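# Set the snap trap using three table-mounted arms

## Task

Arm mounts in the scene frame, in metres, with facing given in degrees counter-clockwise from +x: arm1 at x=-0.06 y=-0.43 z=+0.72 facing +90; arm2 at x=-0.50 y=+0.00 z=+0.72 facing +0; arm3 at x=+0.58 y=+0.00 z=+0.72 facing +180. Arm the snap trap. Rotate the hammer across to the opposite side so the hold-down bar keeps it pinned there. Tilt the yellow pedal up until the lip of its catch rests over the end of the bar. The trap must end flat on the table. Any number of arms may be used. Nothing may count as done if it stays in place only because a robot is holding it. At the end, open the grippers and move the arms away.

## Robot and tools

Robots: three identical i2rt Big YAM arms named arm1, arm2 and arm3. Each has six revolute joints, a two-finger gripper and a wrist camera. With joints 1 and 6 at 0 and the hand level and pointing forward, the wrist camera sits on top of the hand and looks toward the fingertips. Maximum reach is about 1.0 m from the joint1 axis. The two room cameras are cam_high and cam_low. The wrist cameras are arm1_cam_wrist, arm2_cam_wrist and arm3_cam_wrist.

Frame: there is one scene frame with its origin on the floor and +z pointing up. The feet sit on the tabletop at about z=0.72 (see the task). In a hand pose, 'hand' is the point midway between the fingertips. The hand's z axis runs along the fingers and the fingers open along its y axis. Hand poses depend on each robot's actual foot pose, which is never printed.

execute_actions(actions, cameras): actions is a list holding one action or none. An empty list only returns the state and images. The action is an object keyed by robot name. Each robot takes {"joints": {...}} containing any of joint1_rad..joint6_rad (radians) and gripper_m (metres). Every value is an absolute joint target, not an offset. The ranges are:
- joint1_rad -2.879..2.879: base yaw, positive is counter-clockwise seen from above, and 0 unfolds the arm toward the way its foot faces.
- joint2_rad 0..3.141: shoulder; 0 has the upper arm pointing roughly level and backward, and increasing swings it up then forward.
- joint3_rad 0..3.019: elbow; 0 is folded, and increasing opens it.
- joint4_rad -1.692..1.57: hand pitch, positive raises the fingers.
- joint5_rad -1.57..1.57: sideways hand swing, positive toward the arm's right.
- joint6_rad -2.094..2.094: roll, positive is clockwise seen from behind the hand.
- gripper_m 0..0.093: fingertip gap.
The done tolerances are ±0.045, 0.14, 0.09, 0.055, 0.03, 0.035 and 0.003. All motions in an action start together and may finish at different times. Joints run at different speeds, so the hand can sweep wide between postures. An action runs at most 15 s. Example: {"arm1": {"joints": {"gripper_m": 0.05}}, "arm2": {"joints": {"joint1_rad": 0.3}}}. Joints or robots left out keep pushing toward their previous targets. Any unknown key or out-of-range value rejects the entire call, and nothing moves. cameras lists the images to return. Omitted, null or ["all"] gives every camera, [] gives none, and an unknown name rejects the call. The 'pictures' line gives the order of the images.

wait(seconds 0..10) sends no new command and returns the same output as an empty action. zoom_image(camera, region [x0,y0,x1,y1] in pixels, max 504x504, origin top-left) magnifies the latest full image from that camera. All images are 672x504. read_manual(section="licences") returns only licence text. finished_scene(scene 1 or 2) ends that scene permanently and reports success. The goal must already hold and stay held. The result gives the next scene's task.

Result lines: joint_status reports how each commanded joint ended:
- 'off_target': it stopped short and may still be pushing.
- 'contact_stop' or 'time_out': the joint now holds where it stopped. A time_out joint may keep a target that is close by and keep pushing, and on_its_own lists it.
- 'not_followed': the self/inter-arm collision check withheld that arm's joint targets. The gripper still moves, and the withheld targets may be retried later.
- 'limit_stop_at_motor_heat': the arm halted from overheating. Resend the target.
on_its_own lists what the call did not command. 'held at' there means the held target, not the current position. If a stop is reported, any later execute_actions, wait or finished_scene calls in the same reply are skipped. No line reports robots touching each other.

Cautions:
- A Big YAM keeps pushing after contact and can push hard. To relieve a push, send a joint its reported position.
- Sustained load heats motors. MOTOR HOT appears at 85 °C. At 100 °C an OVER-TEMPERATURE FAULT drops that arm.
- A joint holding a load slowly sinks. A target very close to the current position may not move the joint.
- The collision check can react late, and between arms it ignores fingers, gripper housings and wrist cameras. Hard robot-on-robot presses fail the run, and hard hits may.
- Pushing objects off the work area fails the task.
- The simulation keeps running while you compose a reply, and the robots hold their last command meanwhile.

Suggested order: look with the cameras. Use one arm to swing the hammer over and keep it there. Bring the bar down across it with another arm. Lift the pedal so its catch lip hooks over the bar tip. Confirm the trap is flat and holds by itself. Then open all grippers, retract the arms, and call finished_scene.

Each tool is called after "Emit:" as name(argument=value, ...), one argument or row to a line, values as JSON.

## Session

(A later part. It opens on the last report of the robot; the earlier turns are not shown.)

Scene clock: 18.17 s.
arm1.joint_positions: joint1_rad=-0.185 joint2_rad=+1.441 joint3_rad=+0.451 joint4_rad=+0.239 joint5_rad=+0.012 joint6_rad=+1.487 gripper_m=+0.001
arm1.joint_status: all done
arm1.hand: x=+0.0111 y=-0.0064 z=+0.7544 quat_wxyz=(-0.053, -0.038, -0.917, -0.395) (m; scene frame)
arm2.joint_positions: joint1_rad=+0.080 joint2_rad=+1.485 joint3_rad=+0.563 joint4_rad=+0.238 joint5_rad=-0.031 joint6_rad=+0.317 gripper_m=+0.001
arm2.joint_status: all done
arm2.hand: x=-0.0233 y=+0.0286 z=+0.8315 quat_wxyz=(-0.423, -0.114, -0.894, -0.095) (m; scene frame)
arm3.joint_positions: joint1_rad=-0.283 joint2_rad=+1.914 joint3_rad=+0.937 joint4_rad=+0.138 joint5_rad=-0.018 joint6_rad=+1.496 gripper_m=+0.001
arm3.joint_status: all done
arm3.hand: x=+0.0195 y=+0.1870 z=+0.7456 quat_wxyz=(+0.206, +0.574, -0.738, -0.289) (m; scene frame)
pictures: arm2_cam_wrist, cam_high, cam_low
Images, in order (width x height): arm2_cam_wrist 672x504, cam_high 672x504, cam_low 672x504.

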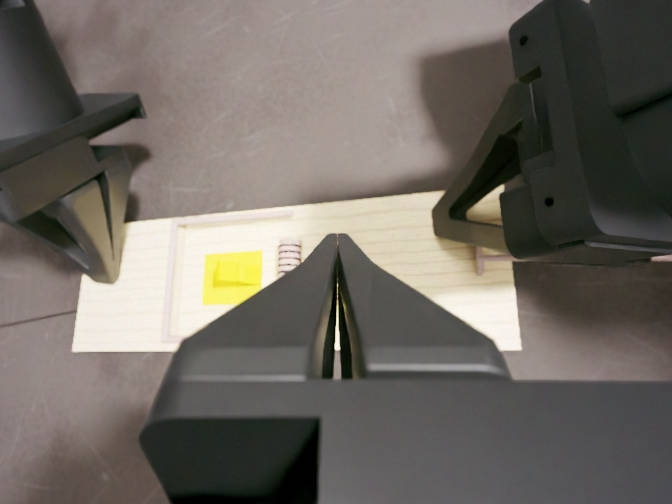

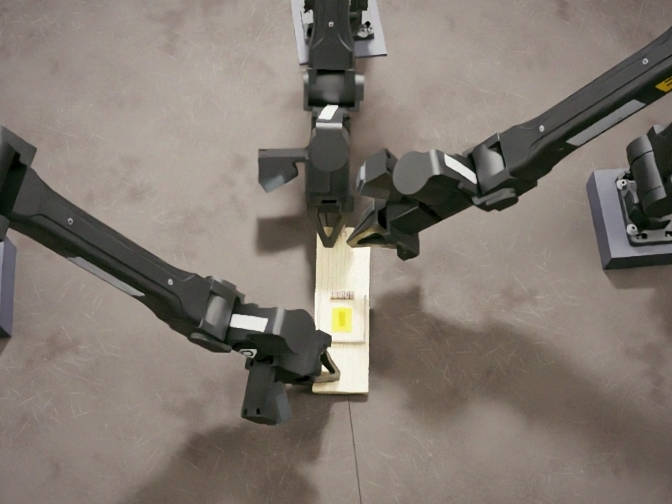

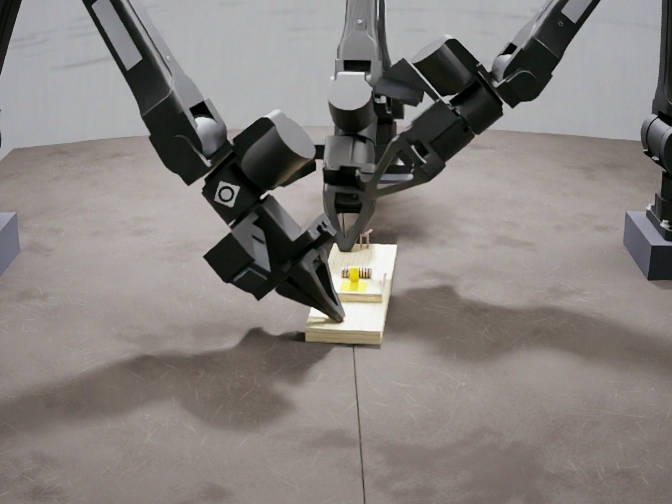

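Emit:
execute_actions(
  actions=[
    {"arm1":{"joints":{"joint3_rad":0.41}},"arm2":{"joints":{"joint1_rad":0.33,"joint2_rad":1.70,"joint3_rad":0.985,"joint4_rad":-0.46,"joint6_rad":0.46,"joint5_rad":0.0,"gripper_m":0.022}}},
  ],
  cameras=["arm2_cam_wrist","cam_low"],
)

Scene clock: 19.77 s.
arm1.joint_positions: joint1_rad=-0.185 joint2_rad=+1.441 joint3_rad=+0.450 joint4_rad=+0.239 joint5_rad=+0.012 joint6_rad=+1.487 gripper_m=+0.001
arm1.joint_status: all done
arm1.hand: x=+0.0110 y=-0.0068 z=+0.7541 quat_wxyz=(-0.052, -0.038, -0.917, -0.394) (m; scene frame)
arm2.joint_positions: joint1_rad=+0.339 joint2_rad=+1.713 joint3_rad=+0.955 joint4_rad=-0.450 joint5_rad=+0.000 joint6_rad=+0.444 gripper_m=+0.022
arm2.joint_status: all done
arm2.hand: x=-0.0166 y=+0.1541 z=+0.7818 quat_wxyz=(-0.172, -0.066, -0.980, -0.069) (m; scene frame)
arm3.joint_positions: joint1_rad=-0.283 joint2_rad=+1.914 joint3_rad=+0.937 joint4_rad=+0.138 joint5_rad=-0.018 joint6_rad=+1.496 gripper_m=+0.001
arm3.joint_status: not commanded
arm3.hand: x=+0.0195 y=+0.1870 z=+0.7456 quat_wxyz=(+0.206, +0.574, -0.738, -0.289) (m; scene frame)
pictures: arm2_cam_wrist, cam_low
Images, in order (width x height): arm2_cam_wrist 672x504, cam_low 672x504.

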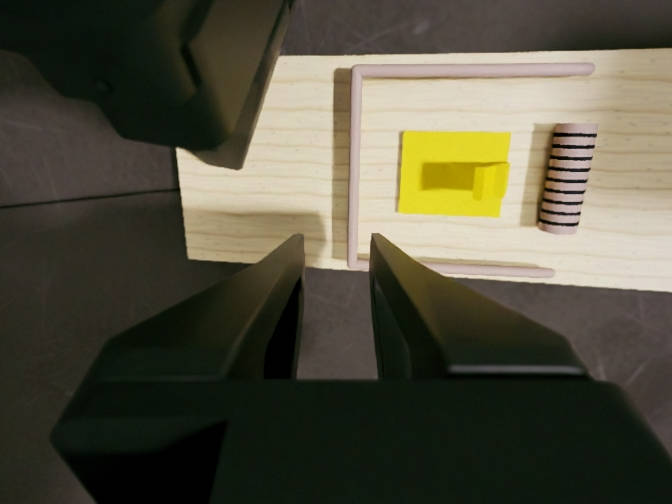

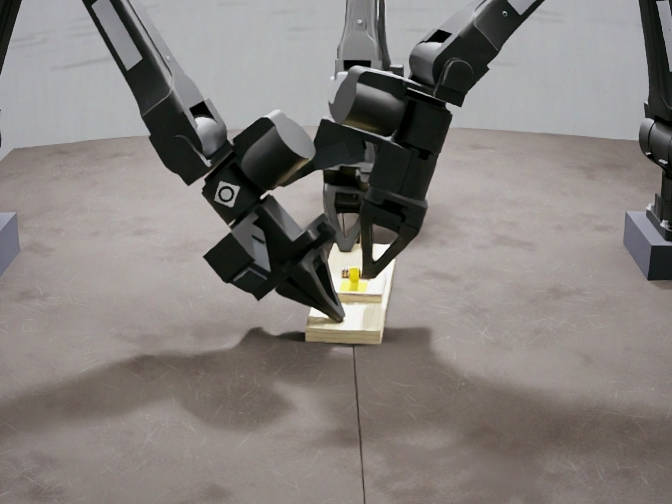

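Emit:
execute_actions(
  actions=[
    {"arm2":{"joints":{"joint1_rad":0.318,"joint2_rad":1.80,"joint3_rad":0.965,"joint4_rad":-0.36}}},
  ],
  cameras=["arm2_cam_wrist"],
)

Emit:
execute_actions(
  actions=[
    {"arm2":{"joints":{"gripper_m":0}}},
  ],
  cameras=["arm2_cam_wrist"],
)

Scene clock: 20.73 s.
arm1.joint_positions: joint1_rad=-0.185 joint2_rad=+1.441 joint3_rad=+0.450 joint4_rad=+0.239 joint5_rad=+0.012 joint6_rad=+1.487 gripper_m=+0.001
arm1.joint_status: not commanded
arm1.hand: x=+0.0110 y=-0.0068 z=+0.7541 quat_wxyz=(-0.052, -0.038, -0.917, -0.394) (m; scene frame)
arm2.joint_positions: joint1_rad=+0.328 joint2_rad=+1.790 joint3_rad=+0.956 joint4_rad=-0.375 joint5_rad=+0.000 joint6_rad=+0.444 gripper_m=+0.022
arm2.joint_status: all done
arm2.hand: x=-0.0083 y=+0.1503 z=+0.7511 quat_wxyz=(-0.172, -0.072, -0.980, -0.068) (m; scene frame)
arm3.joint_positions: joint1_rad=-0.283 joint2_rad=+1.914 joint3_rad=+0.937 joint4_rad=+0.137 joint5_rad=-0.018 joint6_rad=+1.496 gripper_m=+0.001
arm3.joint_status: not commanded
arm3.hand: x=+0.0196 y=+0.1869 z=+0.7454 quat_wxyz=(+0.206, +0.574, -0.738, -0.288) (m; scene frame)
pictures: arm2_cam_wrist
Images, in order (width x height): arm2_cam_wrist 672x504.

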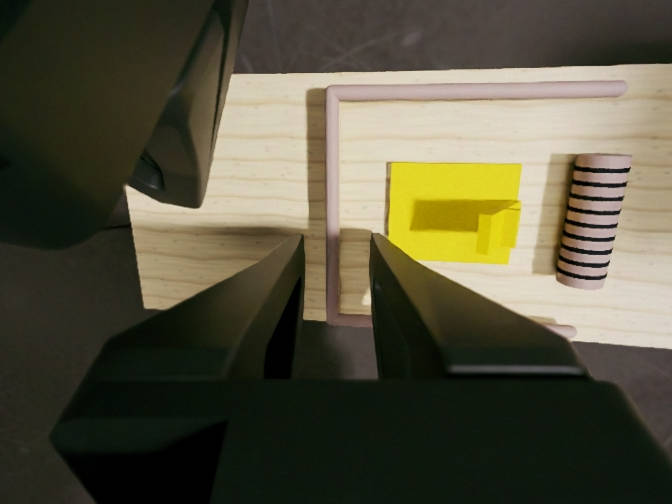

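Scene clock: 21.23 s.
arm1.joint_positions: joint1_rad=-0.185 joint2_rad=+1.441 joint3_rad=+0.450 joint4_rad=+0.239 joint5_rad=+0.012 joint6_rad=+1.487 gripper_m=+0.001
arm1.joint_status: not commanded
arm1.hand: x=+0.0110 y=-0.0068 z=+0.7541 quat_wxyz=(-0.052, -0.038, -0.917, -0.394) (m; scene frame)
arm2.joint_positions: joint1_rad=+0.328 joint2_rad=+1.791 joint3_rad=+0.956 joint4_rad=-0.372 joint5_rad=-0.006 joint6_rad=+0.445 gripper_m=+0.003
arm2.joint_status: all done
arm2.hand: x=-0.0080 y=+0.1516 z=+0.7510 quat_wxyz=(-0.172, -0.072, -0.980, -0.071) (m; scene frame)
arm3.joint_positions: joint1_rad=-0.283 joint2_rad=+1.914 joint3_rad=+0.937 joint4_rad=+0.137 joint5_rad=-0.018 joint6_rad=+1.496 gripper_m=+0.001
arm3.joint_status: not commanded
arm3.hand: x=+0.0196 y=+0.1869 z=+0.7454 quat_wxyz=(+0.206, +0.574, -0.738, -0.288) (m; scene frame)
pictures: arm2_cam_wrist
Images, in order (width x height): arm2_cam_wrist 672x504.

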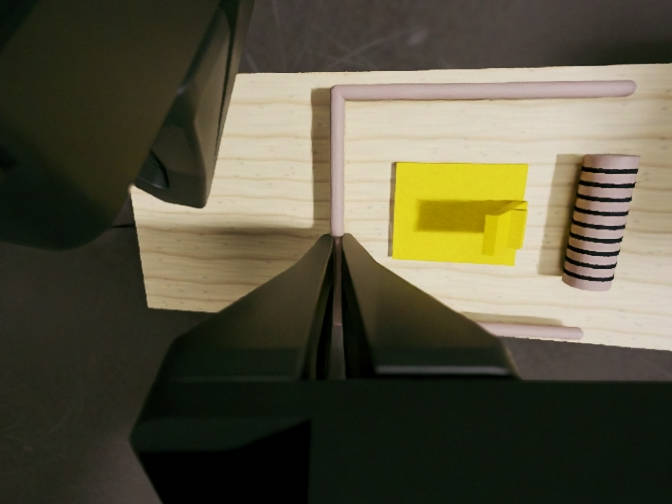

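Emit:
execute_actions(
  actions=[
    {"arm2":{"joints":{"joint1_rad":0.31,"joint2_rad":1.68,"joint3_rad":1.0,"joint4_rad":-0.42}}},
  ],
  cameras=[],
)

Emit:
execute_actions(
  actions=[
    {"arm2":{"joints":{"joint1_rad":0.255,"joint2_rad":1.605,"joint4_rad":-0.50,"joint6_rad":0.40}}},
  ],
  cameras=[],
)

Emit:
execute_actions(
  actions=[
    {"arm2":{"joints":{"joint1_rad":0.17,"joint2_rad":1.575,"joint3_rad":0.96,"joint4_rad":-0.52,"joint6_rad":0.33}}},
  ],
  cameras=["arm2_cam_wrist","cam_low","cam_high"],
)

Scene clock: 22.53 s.
arm1.joint_positions: joint1_rad=-0.185 joint2_rad=+1.441 joint3_rad=+0.450 joint4_rad=+0.239 joint5_rad=+0.011 joint6_rad=+1.487 gripper_m=+0.001
arm1.joint_status: not commanded
arm1.hand: x=+0.0109 y=-0.0070 z=+0.7539 quat_wxyz=(-0.052, -0.038, -0.917, -0.394) (m; scene frame)
arm2.joint_positions: joint1_rad=+0.324 joint2_rad=+1.744 joint3_rad=+0.960 joint4_rad=-0.421 joint5_rad=-0.004 joint6_rad=+0.445 gripper_m=+0.003
arm2.joint_status: all done
arm2.hand: x=-0.0098 y=+0.1486 z=+0.7711 quat_wxyz=(-0.174, -0.074, -0.980, -0.070) (m; scene frame)
arm3.joint_positions: joint1_rad=-0.285 joint2_rad=+1.914 joint3_rad=+0.938 joint4_rad=+0.137 joint5_rad=-0.018 joint6_rad=+1.496 gripper_m=+0.001
arm3.joint_status: not commanded
arm3.hand: x=+0.0194 y=+0.1881 z=+0.7457 quat_wxyz=(+0.206, +0.573, -0.739, -0.289) (m; scene frame)
pictures: none
No camera images: the call's "cameras" was empty. Leave "cameras" out to get every camera's image.

Scene clock: 23.37 s.
arm1.joint_positions: joint1_rad=-0.185 joint2_rad=+1.441 joint3_rad=+0.450 joint4_rad=+0.239 joint5_rad=+0.011 joint6_rad=+1.487 gripper_m=+0.001
arm1.joint_status: not commanded
arm1.hand: x=+0.0109 y=-0.0070 z=+0.7539 quat_wxyz=(-0.052, -0.038, -0.917, -0.394) (m; scene frame)
arm2.joint_positions: joint1_rad=+0.281 joint2_rad=+1.663 joint3_rad=+0.960 joint4_rad=-0.498 joint5_rad=-0.016 joint6_rad=+0.410 gripper_m=+0.003
arm2.joint_status: all done
arm2.hand: x=-0.0123 y=+0.1277 z=+0.8035 quat_wxyz=(-0.176, -0.076, -0.979, -0.070) (m; scene frame)
arm3.joint_positions: joint1_rad=-0.285 joint2_rad=+1.914 joint3_rad=+0.938 joint4_rad=+0.137 joint5_rad=-0.018 joint6_rad=+1.496 gripper_m=+0.001
arm3.joint_status: not commanded
arm3.hand: x=+0.0194 y=+0.1881 z=+0.7457 quat_wxyz=(+0.206, +0.573, -0.739, -0.289) (m; scene frame)
pictures: none
No camera images: the call's "cameras" was empty. Leave "cameras" out to get every camera's image.

Scene clock: 25.17 s.
arm1.joint_positions: joint1_rad=-0.185 joint2_rad=+1.441 joint3_rad=+0.450 joint4_rad=+0.239 joint5_rad=+0.011 joint6_rad=+1.487 gripper_m=+0.001
arm1.joint_status: not commanded
arm1.hand: x=+0.0109 y=-0.0070 z=+0.7539 quat_wxyz=(-0.052, -0.038, -0.917, -0.394) (m; scene frame)
arm2.joint_positions: joint1_rad=+0.231 joint2_rad=+1.618 joint3_rad=+0.941 joint4_rad=-0.513 joint5_rad=-0.040 joint6_rad=+0.350 gripper_m=+0.003
arm2.joint_status: joint1_rad time_out (moved -0.051 of -0.111); the others done
arm2.on_its_own: joint1_rad reads +0.231 and still pushes toward +0.170 since a time_out
arm2.hand: x=-0.0149 y=+0.1053 z=+0.8167 quat_wxyz=(-0.182, -0.069, -0.978, -0.073) (m; scene frame)
arm3.joint_positions: joint1_rad=-0.285 joint2_rad=+1.914 joint3_rad=+0.938 joint4_rad=+0.137 joint5_rad=-0.019 joint6_rad=+1.496 gripper_m=+0.001
arm3.joint_status: not commanded
arm3.hand: x=+0.0194 y=+0.1881 z=+0.7457 quat_wxyz=(+0.206, +0.573, -0.739, -0.288) (m; scene frame)
pictures: arm2_cam_wrist, cam_high, cam_low
Images, in order (width x height): arm2_cam_wrist 672x504, cam_high 672x504, cam_low 672x504.

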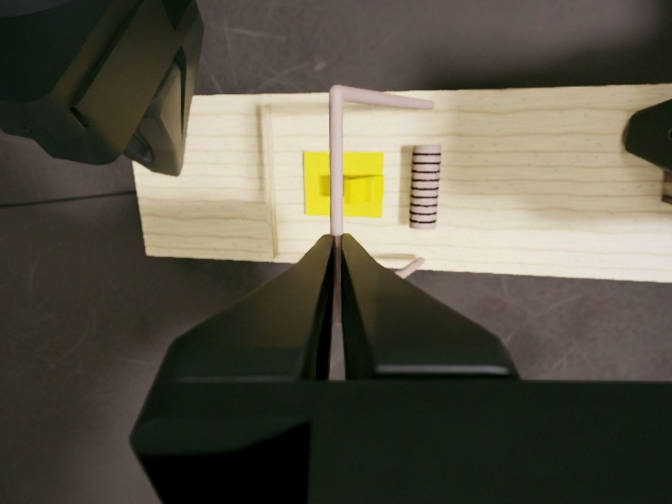

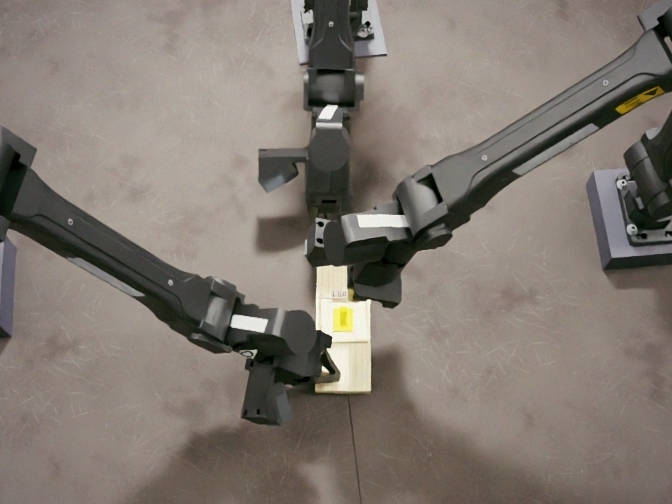

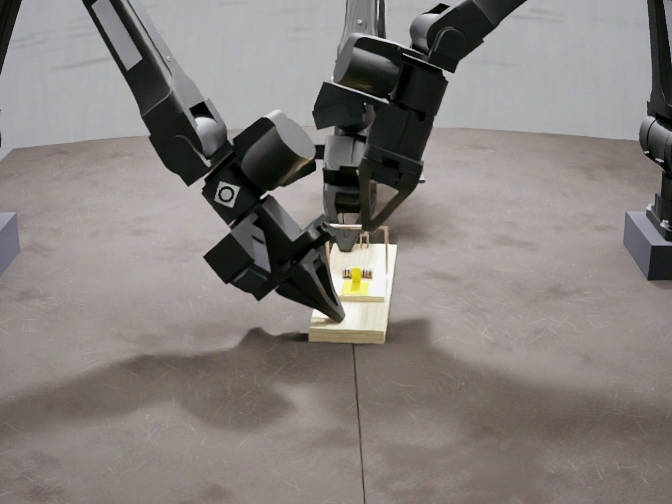

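Emit:
execute_actions(
  actions=[
    {"arm2":{"joints":{"joint1_rad":0.075,"joint2_rad":1.59,"joint3_rad":0.915,"joint4_rad":-0.50,"joint6_rad":0.25}}},
  ],
  cameras=["arm2_cam_wrist","cam_low","cam_high"],
)

Scene clock: 27.37 s.
arm1.joint_positions: joint1_rad=-0.185 joint2_rad=+1.441 joint3_rad=+0.450 joint4_rad=+0.239 joint5_rad=+0.011 joint6_rad=+1.487 gripper_m=+0.001
arm1.joint_status: not commanded
arm1.hand: x=+0.0108 y=-0.0071 z=+0.7538 quat_wxyz=(-0.052, -0.038, -0.917, -0.394) (m; scene frame)
arm2.joint_positions: joint1_rad=+0.158 joint2_rad=+1.583 joint3_rad=+0.910 joint4_rad=-0.504 joint5_rad=-0.063 joint6_rad=+0.274 gripper_m=+0.003
arm2.joint_status: joint1_rad time_out (moved -0.073 of -0.156); the others done
arm2.on_its_own: joint1_rad reads +0.158 and still pushes toward +0.075 since a time_out
arm2.hand: x=-0.0185 y=+0.0722 z=+0.8216 quat_wxyz=(-0.190, -0.066, -0.977, -0.072) (m; scene frame)
arm3.joint_positions: joint1_rad=-0.285 joint2_rad=+1.914 joint3_rad=+0.938 joint4_rad=+0.137 joint5_rad=-0.020 joint6_rad=+1.496 gripper_m=+0.001
arm3.joint_status: not commanded
arm3.hand: x=+0.0193 y=+0.1879 z=+0.7457 quat_wxyz=(+0.206, +0.573, -0.739, -0.288) (m; scene frame)
pictures: arm2_cam_wrist, cam_high, cam_low
Images, in order (width x height): arm2_cam_wrist 672x504, cam_high 672x504, cam_low 672x504.

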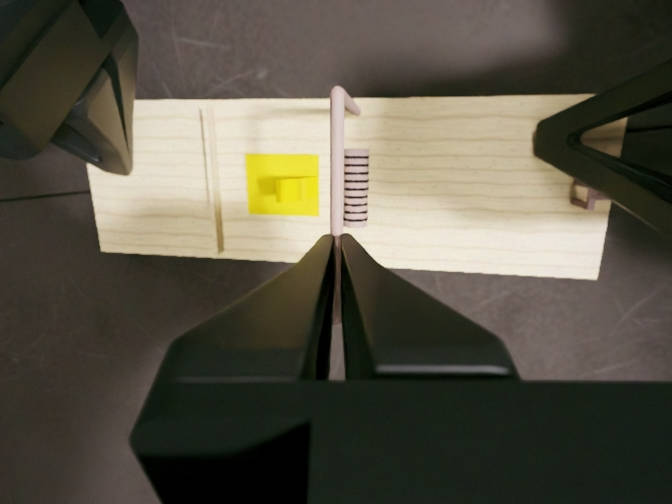

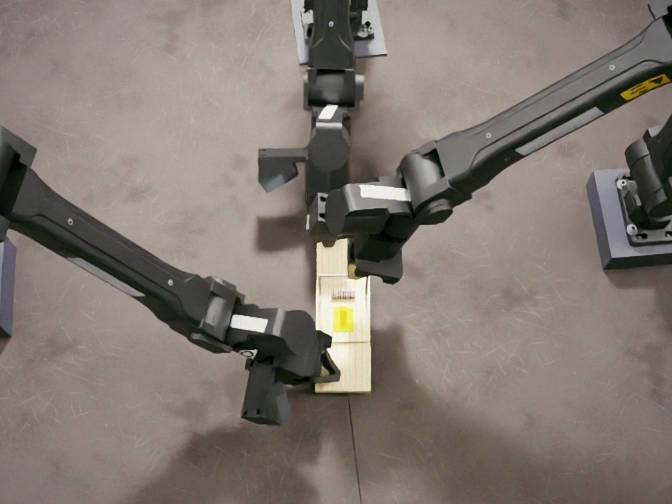

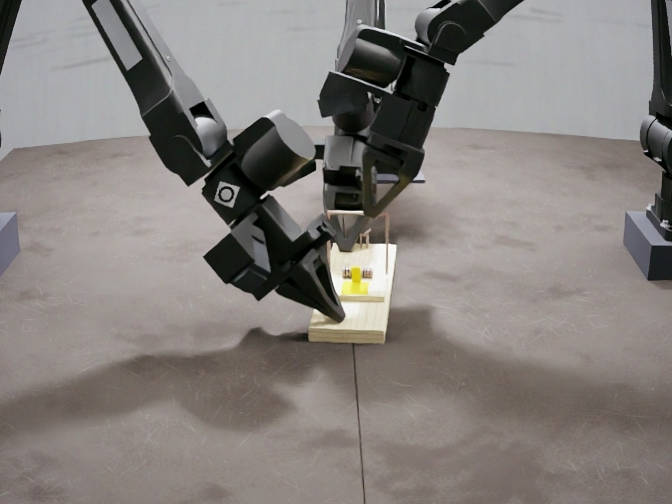

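Emit:
execute_actions(
  actions=[
    {"arm2":{"joints":{"joint1_rad":-0.02,"joint2_rad":1.67,"joint3_rad":0.9,"joint4_rad":-0.42,"joint6_rad":0.17}}},
  ],
)

Emit:
execute_actions(
  actions=[
    {"arm1":{"joints":{"joint2_rad":1.2}}},
  ],
  cameras=["cam_high","cam_low"],
)

Scene clock: 30.40 s.
arm1.joint_positions: joint1_rad=-0.187 joint2_rad=+1.441 joint3_rad=+0.450 joint4_rad=+0.239 joint5_rad=+0.017 joint6_rad=+1.487 gripper_m=+0.001
arm1.joint_status: not commanded
arm1.hand: x=+0.0131 y=-0.0075 z=+0.7539 quat_wxyz=(-0.056, -0.040, -0.917, -0.394) (m; scene frame)
arm2.joint_positions: joint1_rad=+0.044 joint2_rad=+1.642 joint3_rad=+0.886 joint4_rad=-0.465 joint5_rad=-0.054 joint6_rad=+0.175 gripper_m=+0.003
arm2.joint_status: joint1_rad time_out (moved -0.113 of -0.178); the others done
arm2.on_its_own: joint1_rad reads +0.044 and still pushes toward -0.020 since a time_out
arm2.hand: x=-0.0219 y=+0.0156 z=+0.7882 quat_wxyz=(-0.175, -0.075, -0.981, -0.046) (m; scene frame)
arm3.joint_positions: joint1_rad=-0.285 joint2_rad=+1.914 joint3_rad=+0.938 joint4_rad=+0.135 joint5_rad=-0.020 joint6_rad=+1.496 gripper_m=+0.001
arm3.joint_status: not commanded
arm3.hand: x=+0.0196 y=+0.1878 z=+0.7454 quat_wxyz=(+0.206, +0.574, -0.739, -0.288) (m; scene frame)
pictures: arm1_cam_wrist, arm2_cam_wrist, arm3_cam_wrist, cam_high, cam_low
Images, in order (width x height): arm1_cam_wrist 672x504, arm2_cam_wrist 672x504, arm3_cam_wrist 672x504, cam_high 672x504, cam_low 672x504.

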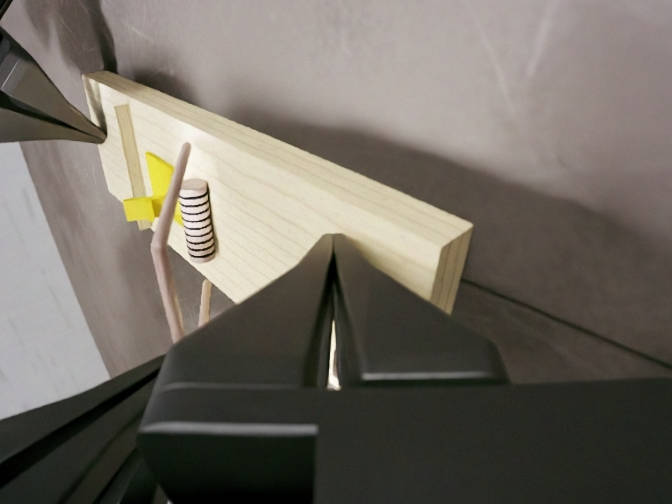

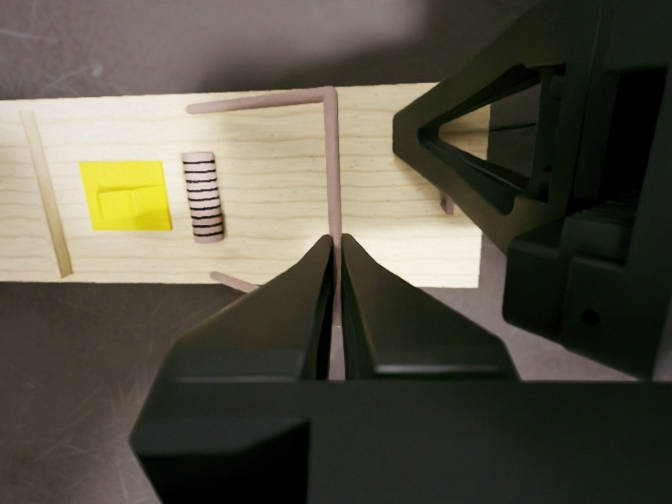

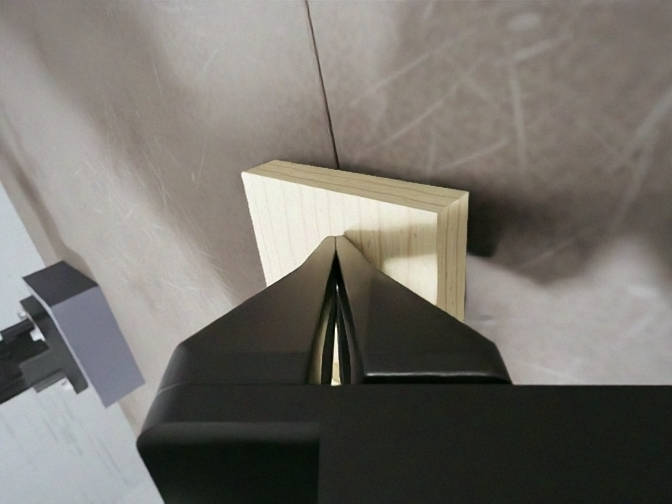

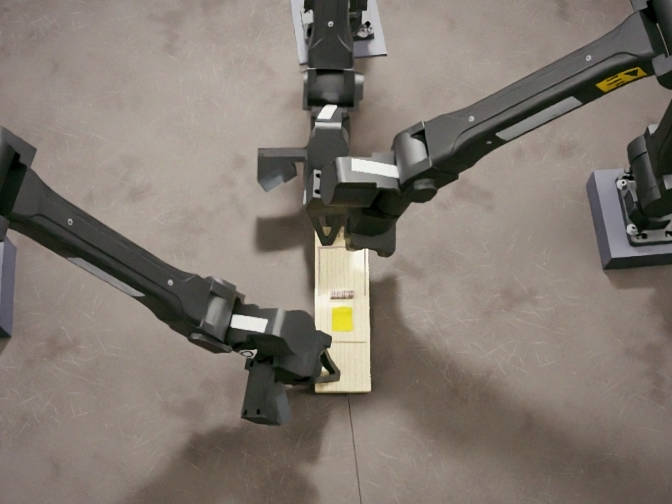

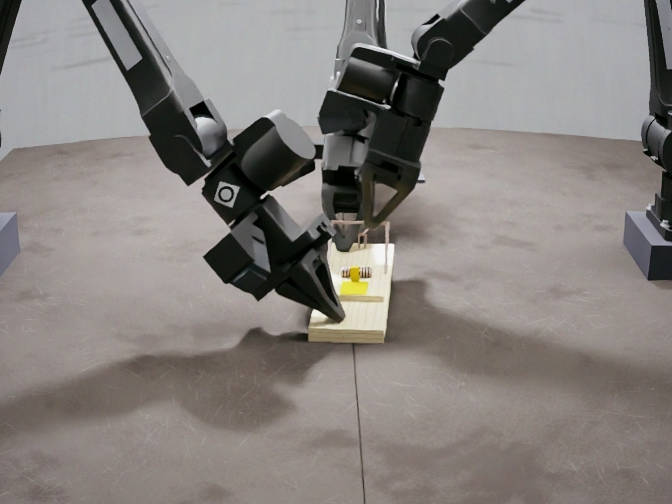

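not run: a stop came earlier in this reply.

Emit:
execute_actions(
  actions=[
    {"arm1":{"joints":{"joint1_rad":-0.3,"joint2_rad":1.1,"joint3_rad":0.2}}},
  ],
  cameras=[],
)

Emit:
execute_actions(
  actions=[
    {"arm1":{"joints":{"joint1_rad":-2.3,"joint2_rad":0.9,"joint3_rad":0.6,"joint4_rad":-0.3}},"arm2":{"joints":{"joint1_rad":-0.03,"joint2_rad":1.62,"joint3_rad":0.72,"joint4_rad":-0.12,"joint6_rad":0.1}}},
  ],
  cameras=["cam_high","cam_low","arm2_cam_wrist"],
)

Scene clock: 31.90 s.
arm1.joint_positions: joint1_rad=-0.298 joint2_rad=+1.103 joint3_rad=+0.197 joint4_rad=+0.212 joint5_rad=+0.008 joint6_rad=+1.489 gripper_m=+0.001
arm1.joint_status: all done
arm1.hand: x=+0.0328 y=-0.1067 z=+0.7679 quat_wxyz=(-0.077, -0.089, -0.901, -0.417) (m; scene frame)
arm2.joint_positions: joint1_rad=+0.043 joint2_rad=+1.638 joint3_rad=+0.886 joint4_rad=-0.437 joint5_rad=-0.045 joint6_rad=+0.152 gripper_m=+0.003
arm2.joint_status: not commanded
arm2.on_its_own: joint1_rad reads +0.043 and still pushes toward -0.020 since a time_out
arm2.hand: x=-0.0150 y=+0.0137 z=+0.7929 quat_wxyz=(-0.192, -0.064, -0.978, -0.041) (m; scene frame)
arm3.joint_positions: joint1_rad=-0.281 joint2_rad=+1.914 joint3_rad=+0.938 joint4_rad=+0.134 joint5_rad=-0.029 joint6_rad=+1.496 gripper_m=+0.001
arm3.joint_status: not commanded
arm3.hand: x=+0.0185 y=+0.1841 z=+0.7454 quat_wxyz=(+0.210, +0.576, -0.737, -0.284) (m; scene frame)
pictures: none
No camera images: the call's "cameras" was empty. Leave "cameras" out to get every camera's image.

Scene clock: 34.17 s.
arm1.joint_positions: joint1_rad=-2.297 joint2_rad=+0.898 joint3_rad=+0.566 joint4_rad=-0.283 joint5_rad=+0.010 joint6_rad=+1.489 gripper_m=+0.001
arm1.joint_status: all done
arm1.hand: x=+0.2451 y=-0.6906 z=+0.9283 quat_wxyz=(-0.425, -0.791, -0.405, -0.171) (m; scene frame)
arm2.joint_positions: joint1_rad=+0.036 joint2_rad=+1.590 joint3_rad=+0.739 joint4_rad=-0.126 joint5_rad=-0.045 joint6_rad=+0.106 gripper_m=+0.003
arm2.joint_status: joint1_rad time_out (moved -0.008 of -0.073); the others done
arm2.on_its_own: joint1_rad reads +0.036 and still pushes toward -0.030 since a time_out
arm2.hand: x=-0.0139 y=+0.0099 z=+0.7950 quat_wxyz=(-0.296, -0.042, -0.954, -0.040) (m; scene frame)
arm3.joint_positions: joint1_rad=-0.279 joint2_rad=+1.914 joint3_rad=+0.938 joint4_rad=+0.134 joint5_rad=-0.030 joint6_rad=+1.496 gripper_m=+0.001
arm3.joint_status: not commanded
arm3.hand: x=+0.0182 y=+0.1830 z=+0.7454 quat_wxyz=(+0.211, +0.577, -0.736, -0.284) (m; scene frame)
pictures: arm2_cam_wrist, cam_high, cam_low
Images, in order (width x height): arm2_cam_wrist 672x504, cam_high 672x504, cam_low 672x504.

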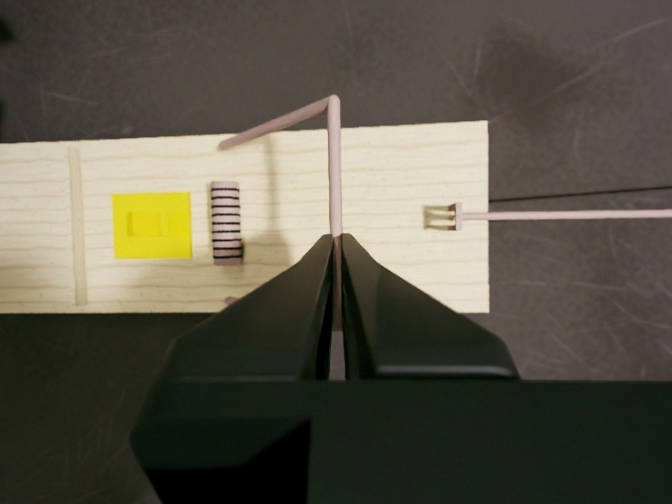

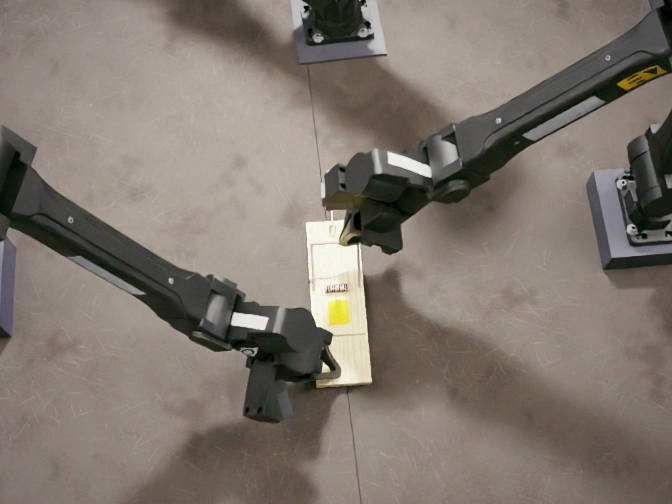

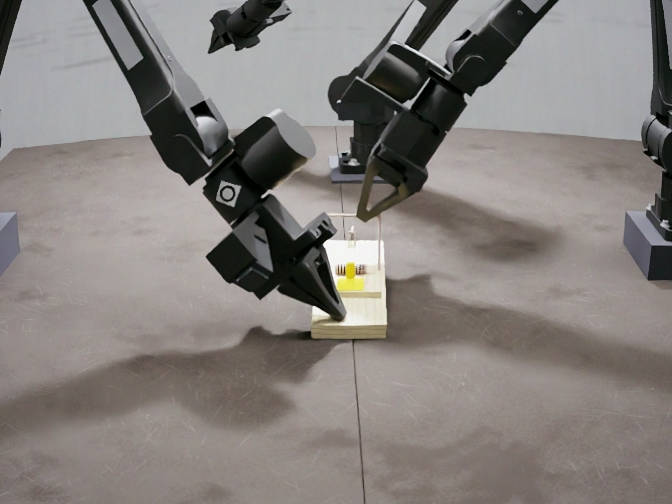

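Emit:
execute_actions(
  actions=[
    {"arm2":{"joints":{"joint1_rad":-0.01,"joint2_rad":1.73,"joint3_rad":0.66,"joint4_rad":0.16,"joint6_rad":0.05}}},
  ],
  cameras=["cam_high","cam_low","arm2_cam_wrist"],
)

Scene clock: 35.50 s.
arm1.joint_positions: joint1_rad=-2.297 joint2_rad=+0.898 joint3_rad=+0.566 joint4_rad=-0.283 joint5_rad=+0.010 joint6_rad=+1.489 gripper_m=+0.001
arm1.joint_status: not commanded
arm1.hand: x=+0.2451 y=-0.6906 z=+0.9283 quat_wxyz=(-0.425, -0.791, -0.405, -0.171) (m; scene frame)
arm2.joint_positions: joint1_rad=+0.014 joint2_rad=+1.680 joint3_rad=+0.671 joint4_rad=+0.150 joint5_rad=-0.023 joint6_rad=+0.040 gripper_m=+0.003
arm2.joint_status: all done
arm2.hand: x=-0.0051 y=-0.0042 z=+0.7682 quat_wxyz=(-0.353, -0.023, -0.935, -0.018) (m; scene frame)
arm3.joint_positions: joint1_rad=-0.279 joint2_rad=+1.914 joint3_rad=+0.938 joint4_rad=+0.134 joint5_rad=-0.025 joint6_rad=+1.496 gripper_m=+0.001
arm3.joint_status: not commanded
arm3.hand: x=+0.0184 y=+0.1839 z=+0.7453 quat_wxyz=(+0.209, +0.576, -0.737, -0.285) (m; scene frame)
pictures: arm2_cam_wrist, cam_high, cam_low
Images, in order (width x height): arm2_cam_wrist 672x504, cam_high 672x504, cam_low 672x504.

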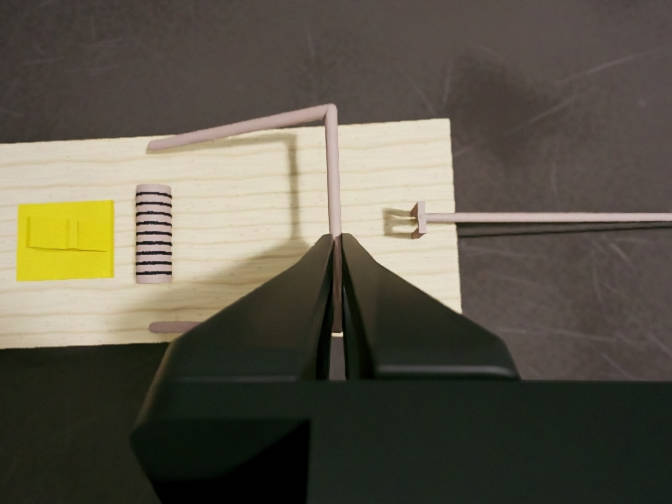

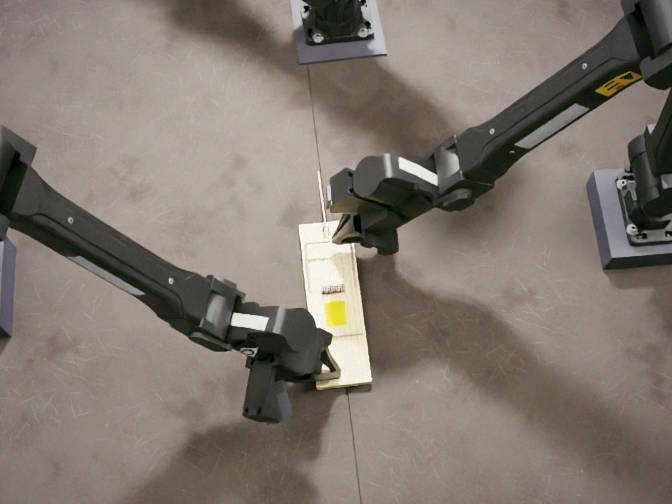

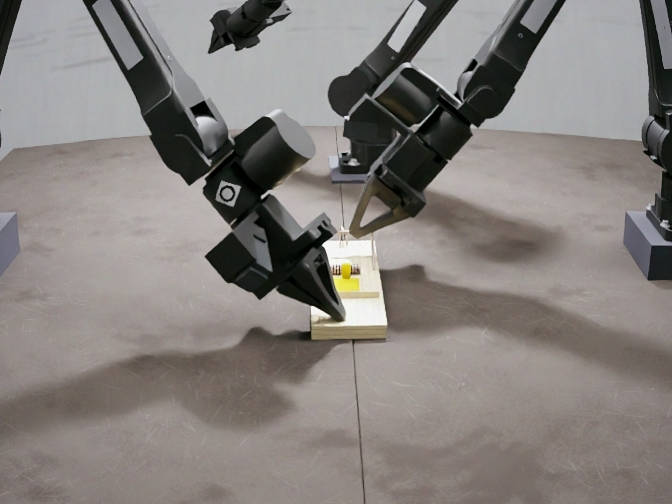

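Emit:
execute_actions(
  actions=[
    {"arm2":{"joints":{"joint2_rad":1.8,"joint3_rad":0.53,"joint4_rad":0.55}}},
  ],
  cameras=["cam_high","cam_low","arm2_cam_wrist"],
)

Scene clock: 36.90 s.
arm1.joint_positions: joint1_rad=-2.297 joint2_rad=+0.898 joint3_rad=+0.566 joint4_rad=-0.283 joint5_rad=+0.010 joint6_rad=+1.489 gripper_m=+0.001
arm1.joint_status: not commanded
arm1.hand: x=+0.2451 y=-0.6906 z=+0.9283 quat_wxyz=(-0.425, -0.791, -0.405, -0.171) (m; scene frame)
arm2.joint_positions: joint1_rad=+0.012 joint2_rad=+1.741 joint3_rad=+0.546 joint4_rad=+0.563 joint5_rad=-0.026 joint6_rad=+0.050 gripper_m=+0.003
arm2.joint_status: all done
arm2.hand: x=-0.0085 y=-0.0046 z=+0.7694 quat_wxyz=(-0.456, -0.025, -0.889, -0.021) (m; scene frame)
arm3.joint_positions: joint1_rad=-0.279 joint2_rad=+1.912 joint3_rad=+0.939 joint4_rad=+0.133 joint5_rad=-0.025 joint6_rad=+1.496 gripper_m=+0.001
arm3.joint_status: not commanded
arm3.hand: x=+0.0180 y=+0.1842 z=+0.7465 quat_wxyz=(+0.209, +0.576, -0.737, -0.286) (m; scene frame)
pictures: arm2_cam_wrist, cam_high, cam_low
Images, in order (width x height): arm2_cam_wrist 672x504, cam_high 672x504, cam_low 672x504.

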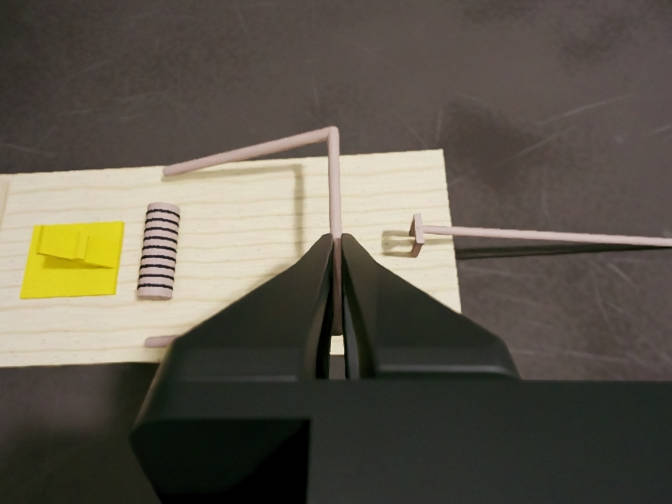

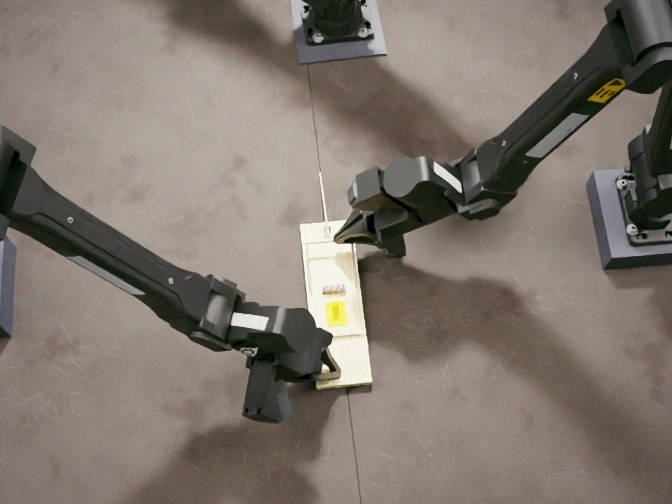

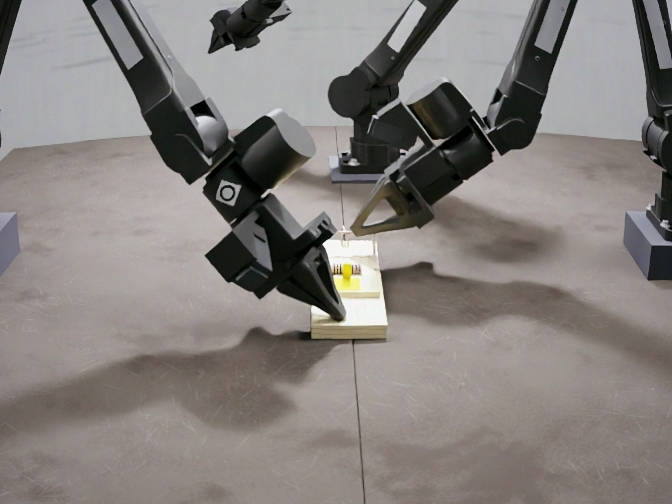

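Emit:
execute_actions(
  actions=[
    {"arm2":{"joints":{"joint2_rad":1.83,"joint3_rad":0.51,"joint4_rad":0.46}}},
  ],
  cameras=["cam_low","arm2_cam_wrist"],
)

Scene clock: 38.80 s.
arm1.joint_positions: joint1_rad=-2.297 joint2_rad=+0.898 joint3_rad=+0.566 joint4_rad=-0.283 joint5_rad=+0.010 joint6_rad=+1.489 gripper_m=+0.001
arm1.joint_status: not commanded
arm1.hand: x=+0.2451 y=-0.6906 z=+0.9283 quat_wxyz=(-0.425, -0.791, -0.405, -0.171) (m; scene frame)
arm2.joint_positions: joint1_rad=+0.012 joint2_rad=+1.755 joint3_rad=+0.557 joint4_rad=+0.529 joint5_rad=-0.018 joint6_rad=+0.051 gripper_m=+0.003
arm2.joint_status: joint4_rad time_out (moved -0.034 of -0.103); the others done
arm2.on_its_own: joint4_rad reads +0.529 and still pushes toward +0.460 since a time_out
arm2.hand: x=-0.0098 y=-0.0058 z=+0.7599 quat_wxyz=(-0.440, -0.028, -0.897, -0.018) (m; scene frame)
arm3.joint_positions: joint1_rad=-0.279 joint2_rad=+1.912 joint3_rad=+0.939 joint4_rad=+0.133 joint5_rad=-0.025 joint6_rad=+1.496 gripper_m=+0.001
arm3.joint_status: not commanded
arm3.hand: x=+0.0180 y=+0.1842 z=+0.7465 quat_wxyz=(+0.209, +0.576, -0.737, -0.286) (m; scene frame)
pictures: arm2_cam_wrist, cam_low
Images, in order (width x height): arm2_cam_wrist 672x504, cam_low 672x504.

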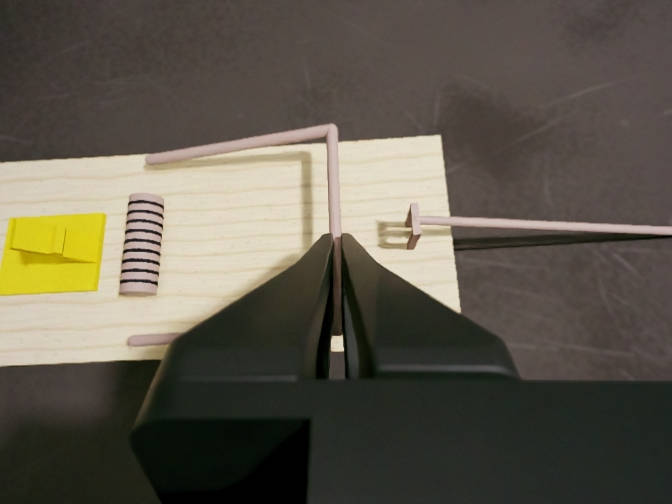

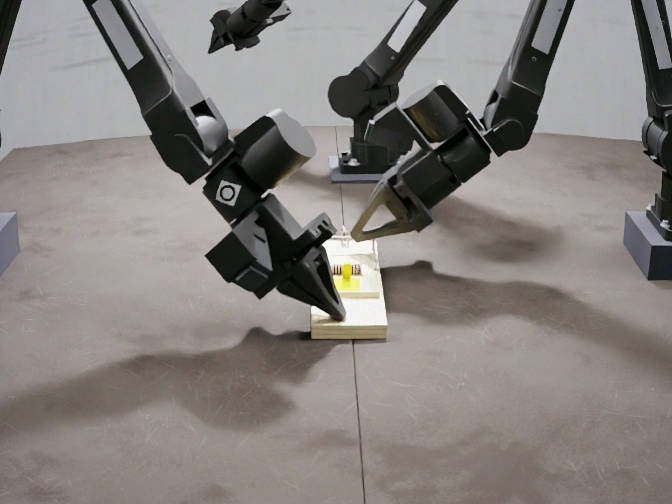

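Emit:
execute_actions(
  actions=[
    {"arm3":{"joints":{"joint2_rad":1.6,"joint3_rad":0.75}}},
  ],
  cameras=[],
)

Emit:
execute_actions(
  actions=[
    {"arm3":{"joints":{"joint1_rad":0.205,"joint3_rad":0.715,"joint4_rad":0.3,"joint6_rad":-1.5}}},
  ],
  cameras=[],
)

Emit:
execute_actions(
  actions=[
    {"arm3":{"joints":{"joint2_rad":1.835,"joint4_rad":0.42}}},
  ],
)

Scene clock: 40.57 s.
arm1.joint_positions: joint1_rad=-2.297 joint2_rad=+0.898 joint3_rad=+0.566 joint4_rad=-0.283 joint5_rad=+0.010 joint6_rad=+1.489 gripper_m=+0.001
arm1.joint_status: not commanded
arm1.hand: x=+0.2451 y=-0.6906 z=+0.9283 quat_wxyz=(-0.425, -0.791, -0.405, -0.171) (m; scene frame)
arm2.joint_positions: joint1_rad=+0.011 joint2_rad=+1.755 joint3_rad=+0.556 joint4_rad=+0.521 joint5_rad=-0.010 joint6_rad=+0.065 gripper_m=+0.003
arm2.joint_status: not commanded
arm2.on_its_own: joint4_rad reads +0.521 and still pushes toward +0.460 since a time_out
arm2.hand: x=-0.0114 y=-0.0078 z=+0.7581 quat_wxyz=(-0.436, -0.037, -0.899, -0.017) (m; scene frame)
arm3.joint_positions: joint1_rad=-0.308 joint2_rad=+1.599 joint3_rad=+0.738 joint4_rad=+0.090 joint5_rad=-0.010 joint6_rad=+1.496 gripper_m=+0.001
arm3.joint_status: all done
arm3.hand: x=+0.0860 y=+0.1804 z=+0.8272 quat_wxyz=(+0.216, +0.556, -0.736, -0.320) (m; scene frame)
pictures: none
No camera images: the call's "cameras" was empty. Leave "cameras" out to get every camera's image.

Scene clock: 43.30 s.
arm1.joint_positions: joint1_rad=-2.297 joint2_rad=+0.898 joint3_rad=+0.566 joint4_rad=-0.283 joint5_rad=+0.010 joint6_rad=+1.489 gripper_m=+0.001
arm1.joint_status: not commanded
arm1.hand: x=+0.2451 y=-0.6906 z=+0.9283 quat_wxyz=(-0.425, -0.791, -0.405, -0.171) (m; scene frame)
arm2.joint_positions: joint1_rad=+0.011 joint2_rad=+1.755 joint3_rad=+0.556 joint4_rad=+0.521 joint5_rad=-0.010 joint6_rad=+0.065 gripper_m=+0.003
arm2.joint_status: not commanded
arm2.on_its_own: joint4_rad reads +0.521 and still pushes toward +0.460 since a time_out
arm2.hand: x=-0.0114 y=-0.0078 z=+0.7581 quat_wxyz=(-0.436, -0.037, -0.899, -0.017) (m; scene frame)
arm3.joint_positions: joint1_rad=+0.212 joint2_rad=+1.599 joint3_rad=+0.719 joint4_rad=+0.282 joint5_rad=-0.008 joint6_rad=-1.492 gripper_m=+0.001
arm3.joint_status: all done
arm3.hand: x=+0.0404 y=-0.0912 z=+0.8583 quat_wxyz=(-0.280, +0.598, +0.652, -0.373) (m; scene frame)
pictures: none
No camera images: the call's "cameras" was empty. Leave "cameras" out to get every camera's image.

Scene clock: 44.30 s.
arm1.joint_positions: joint1_rad=-2.297 joint2_rad=+0.898 joint3_rad=+0.566 joint4_rad=-0.283 joint5_rad=+0.010 joint6_rad=+1.489 gripper_m=+0.001
arm1.joint_status: not commanded
arm1.hand: x=+0.2451 y=-0.6906 z=+0.9283 quat_wxyz=(-0.425, -0.791, -0.405, -0.171) (m; scene frame)
arm2.joint_positions: joint1_rad=+0.011 joint2_rad=+1.755 joint3_rad=+0.556 joint4_rad=+0.521 joint5_rad=-0.010 joint6_rad=+0.065 gripper_m=+0.003
arm2.joint_status: not commanded
arm2.on_its_own: joint4_rad reads +0.521 and still pushes toward +0.460 since a time_out
arm2.hand: x=-0.0114 y=-0.0078 z=+0.7581 quat_wxyz=(-0.436, -0.037, -0.899, -0.017) (m; scene frame)
arm3.joint_positions: joint1_rad=+0.212 joint2_rad=+1.842 joint3_rad=+0.713 joint4_rad=+0.403 joint5_rad=-0.008 joint6_rad=-1.493 gripper_m=+0.001
arm3.joint_status: all done
arm3.hand: x=+0.0516 y=-0.0905 z=+0.7527 quat_wxyz=(-0.245, +0.616, +0.673, -0.328) (m; scene frame)
pictures: arm1_cam_wrist, arm2_cam_wrist, arm3_cam_wrist, cam_high, cam_low
Images, in order (width x height): arm1_cam_wrist 672x504, arm2_cam_wrist 672x504, arm3_cam_wrist 672x504, cam_high 672x504, cam_low 672x504.

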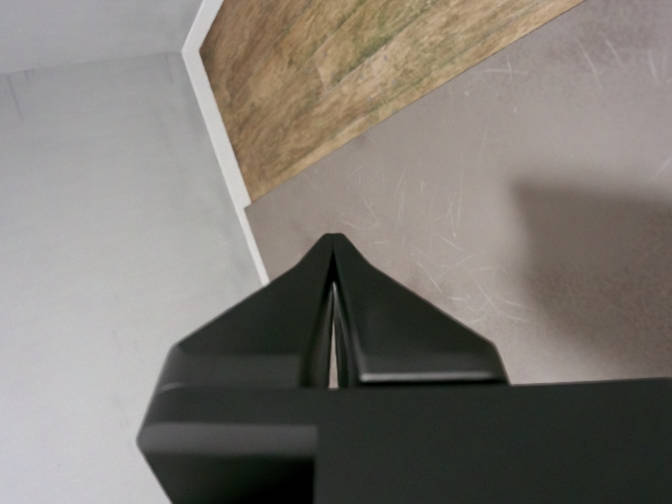

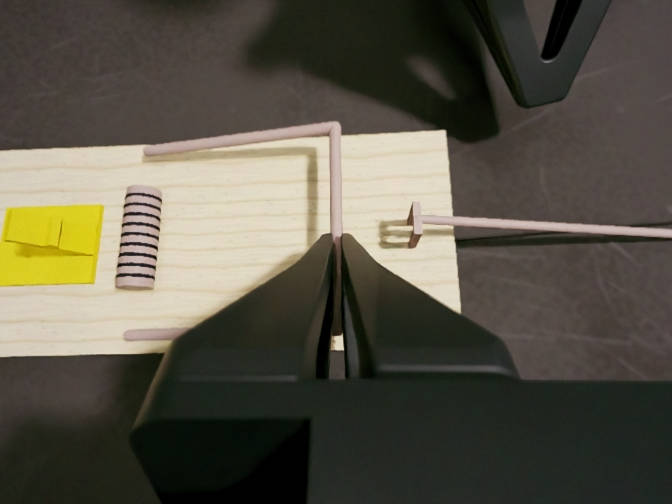

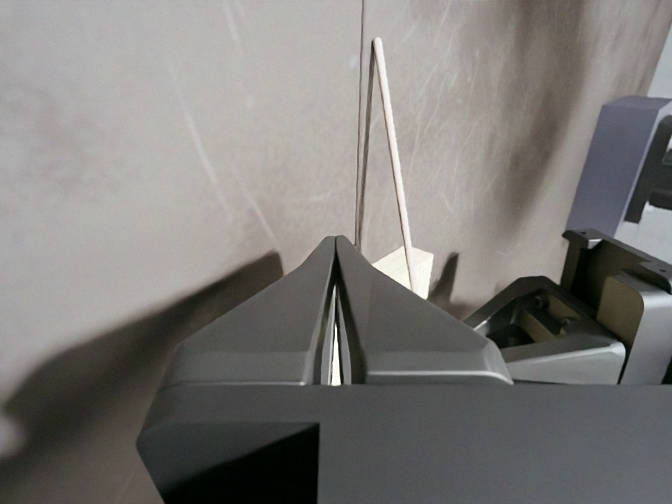

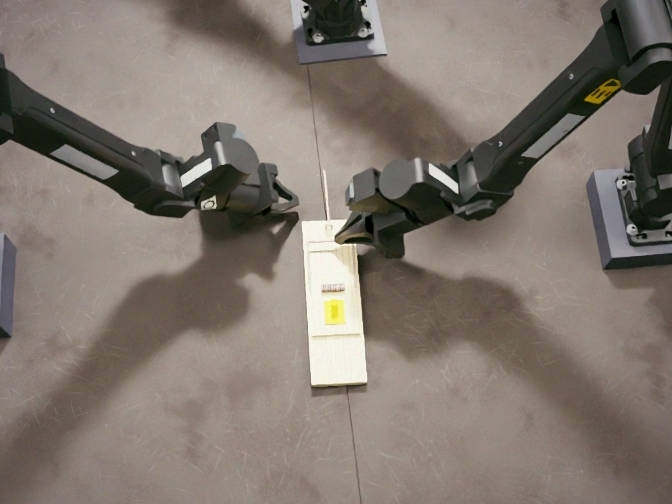

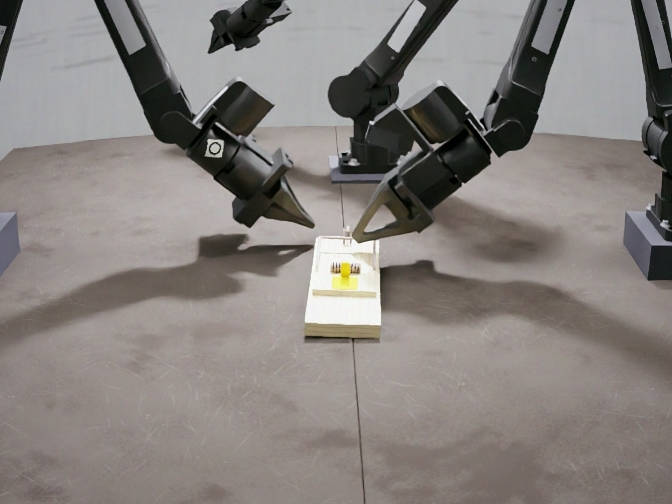

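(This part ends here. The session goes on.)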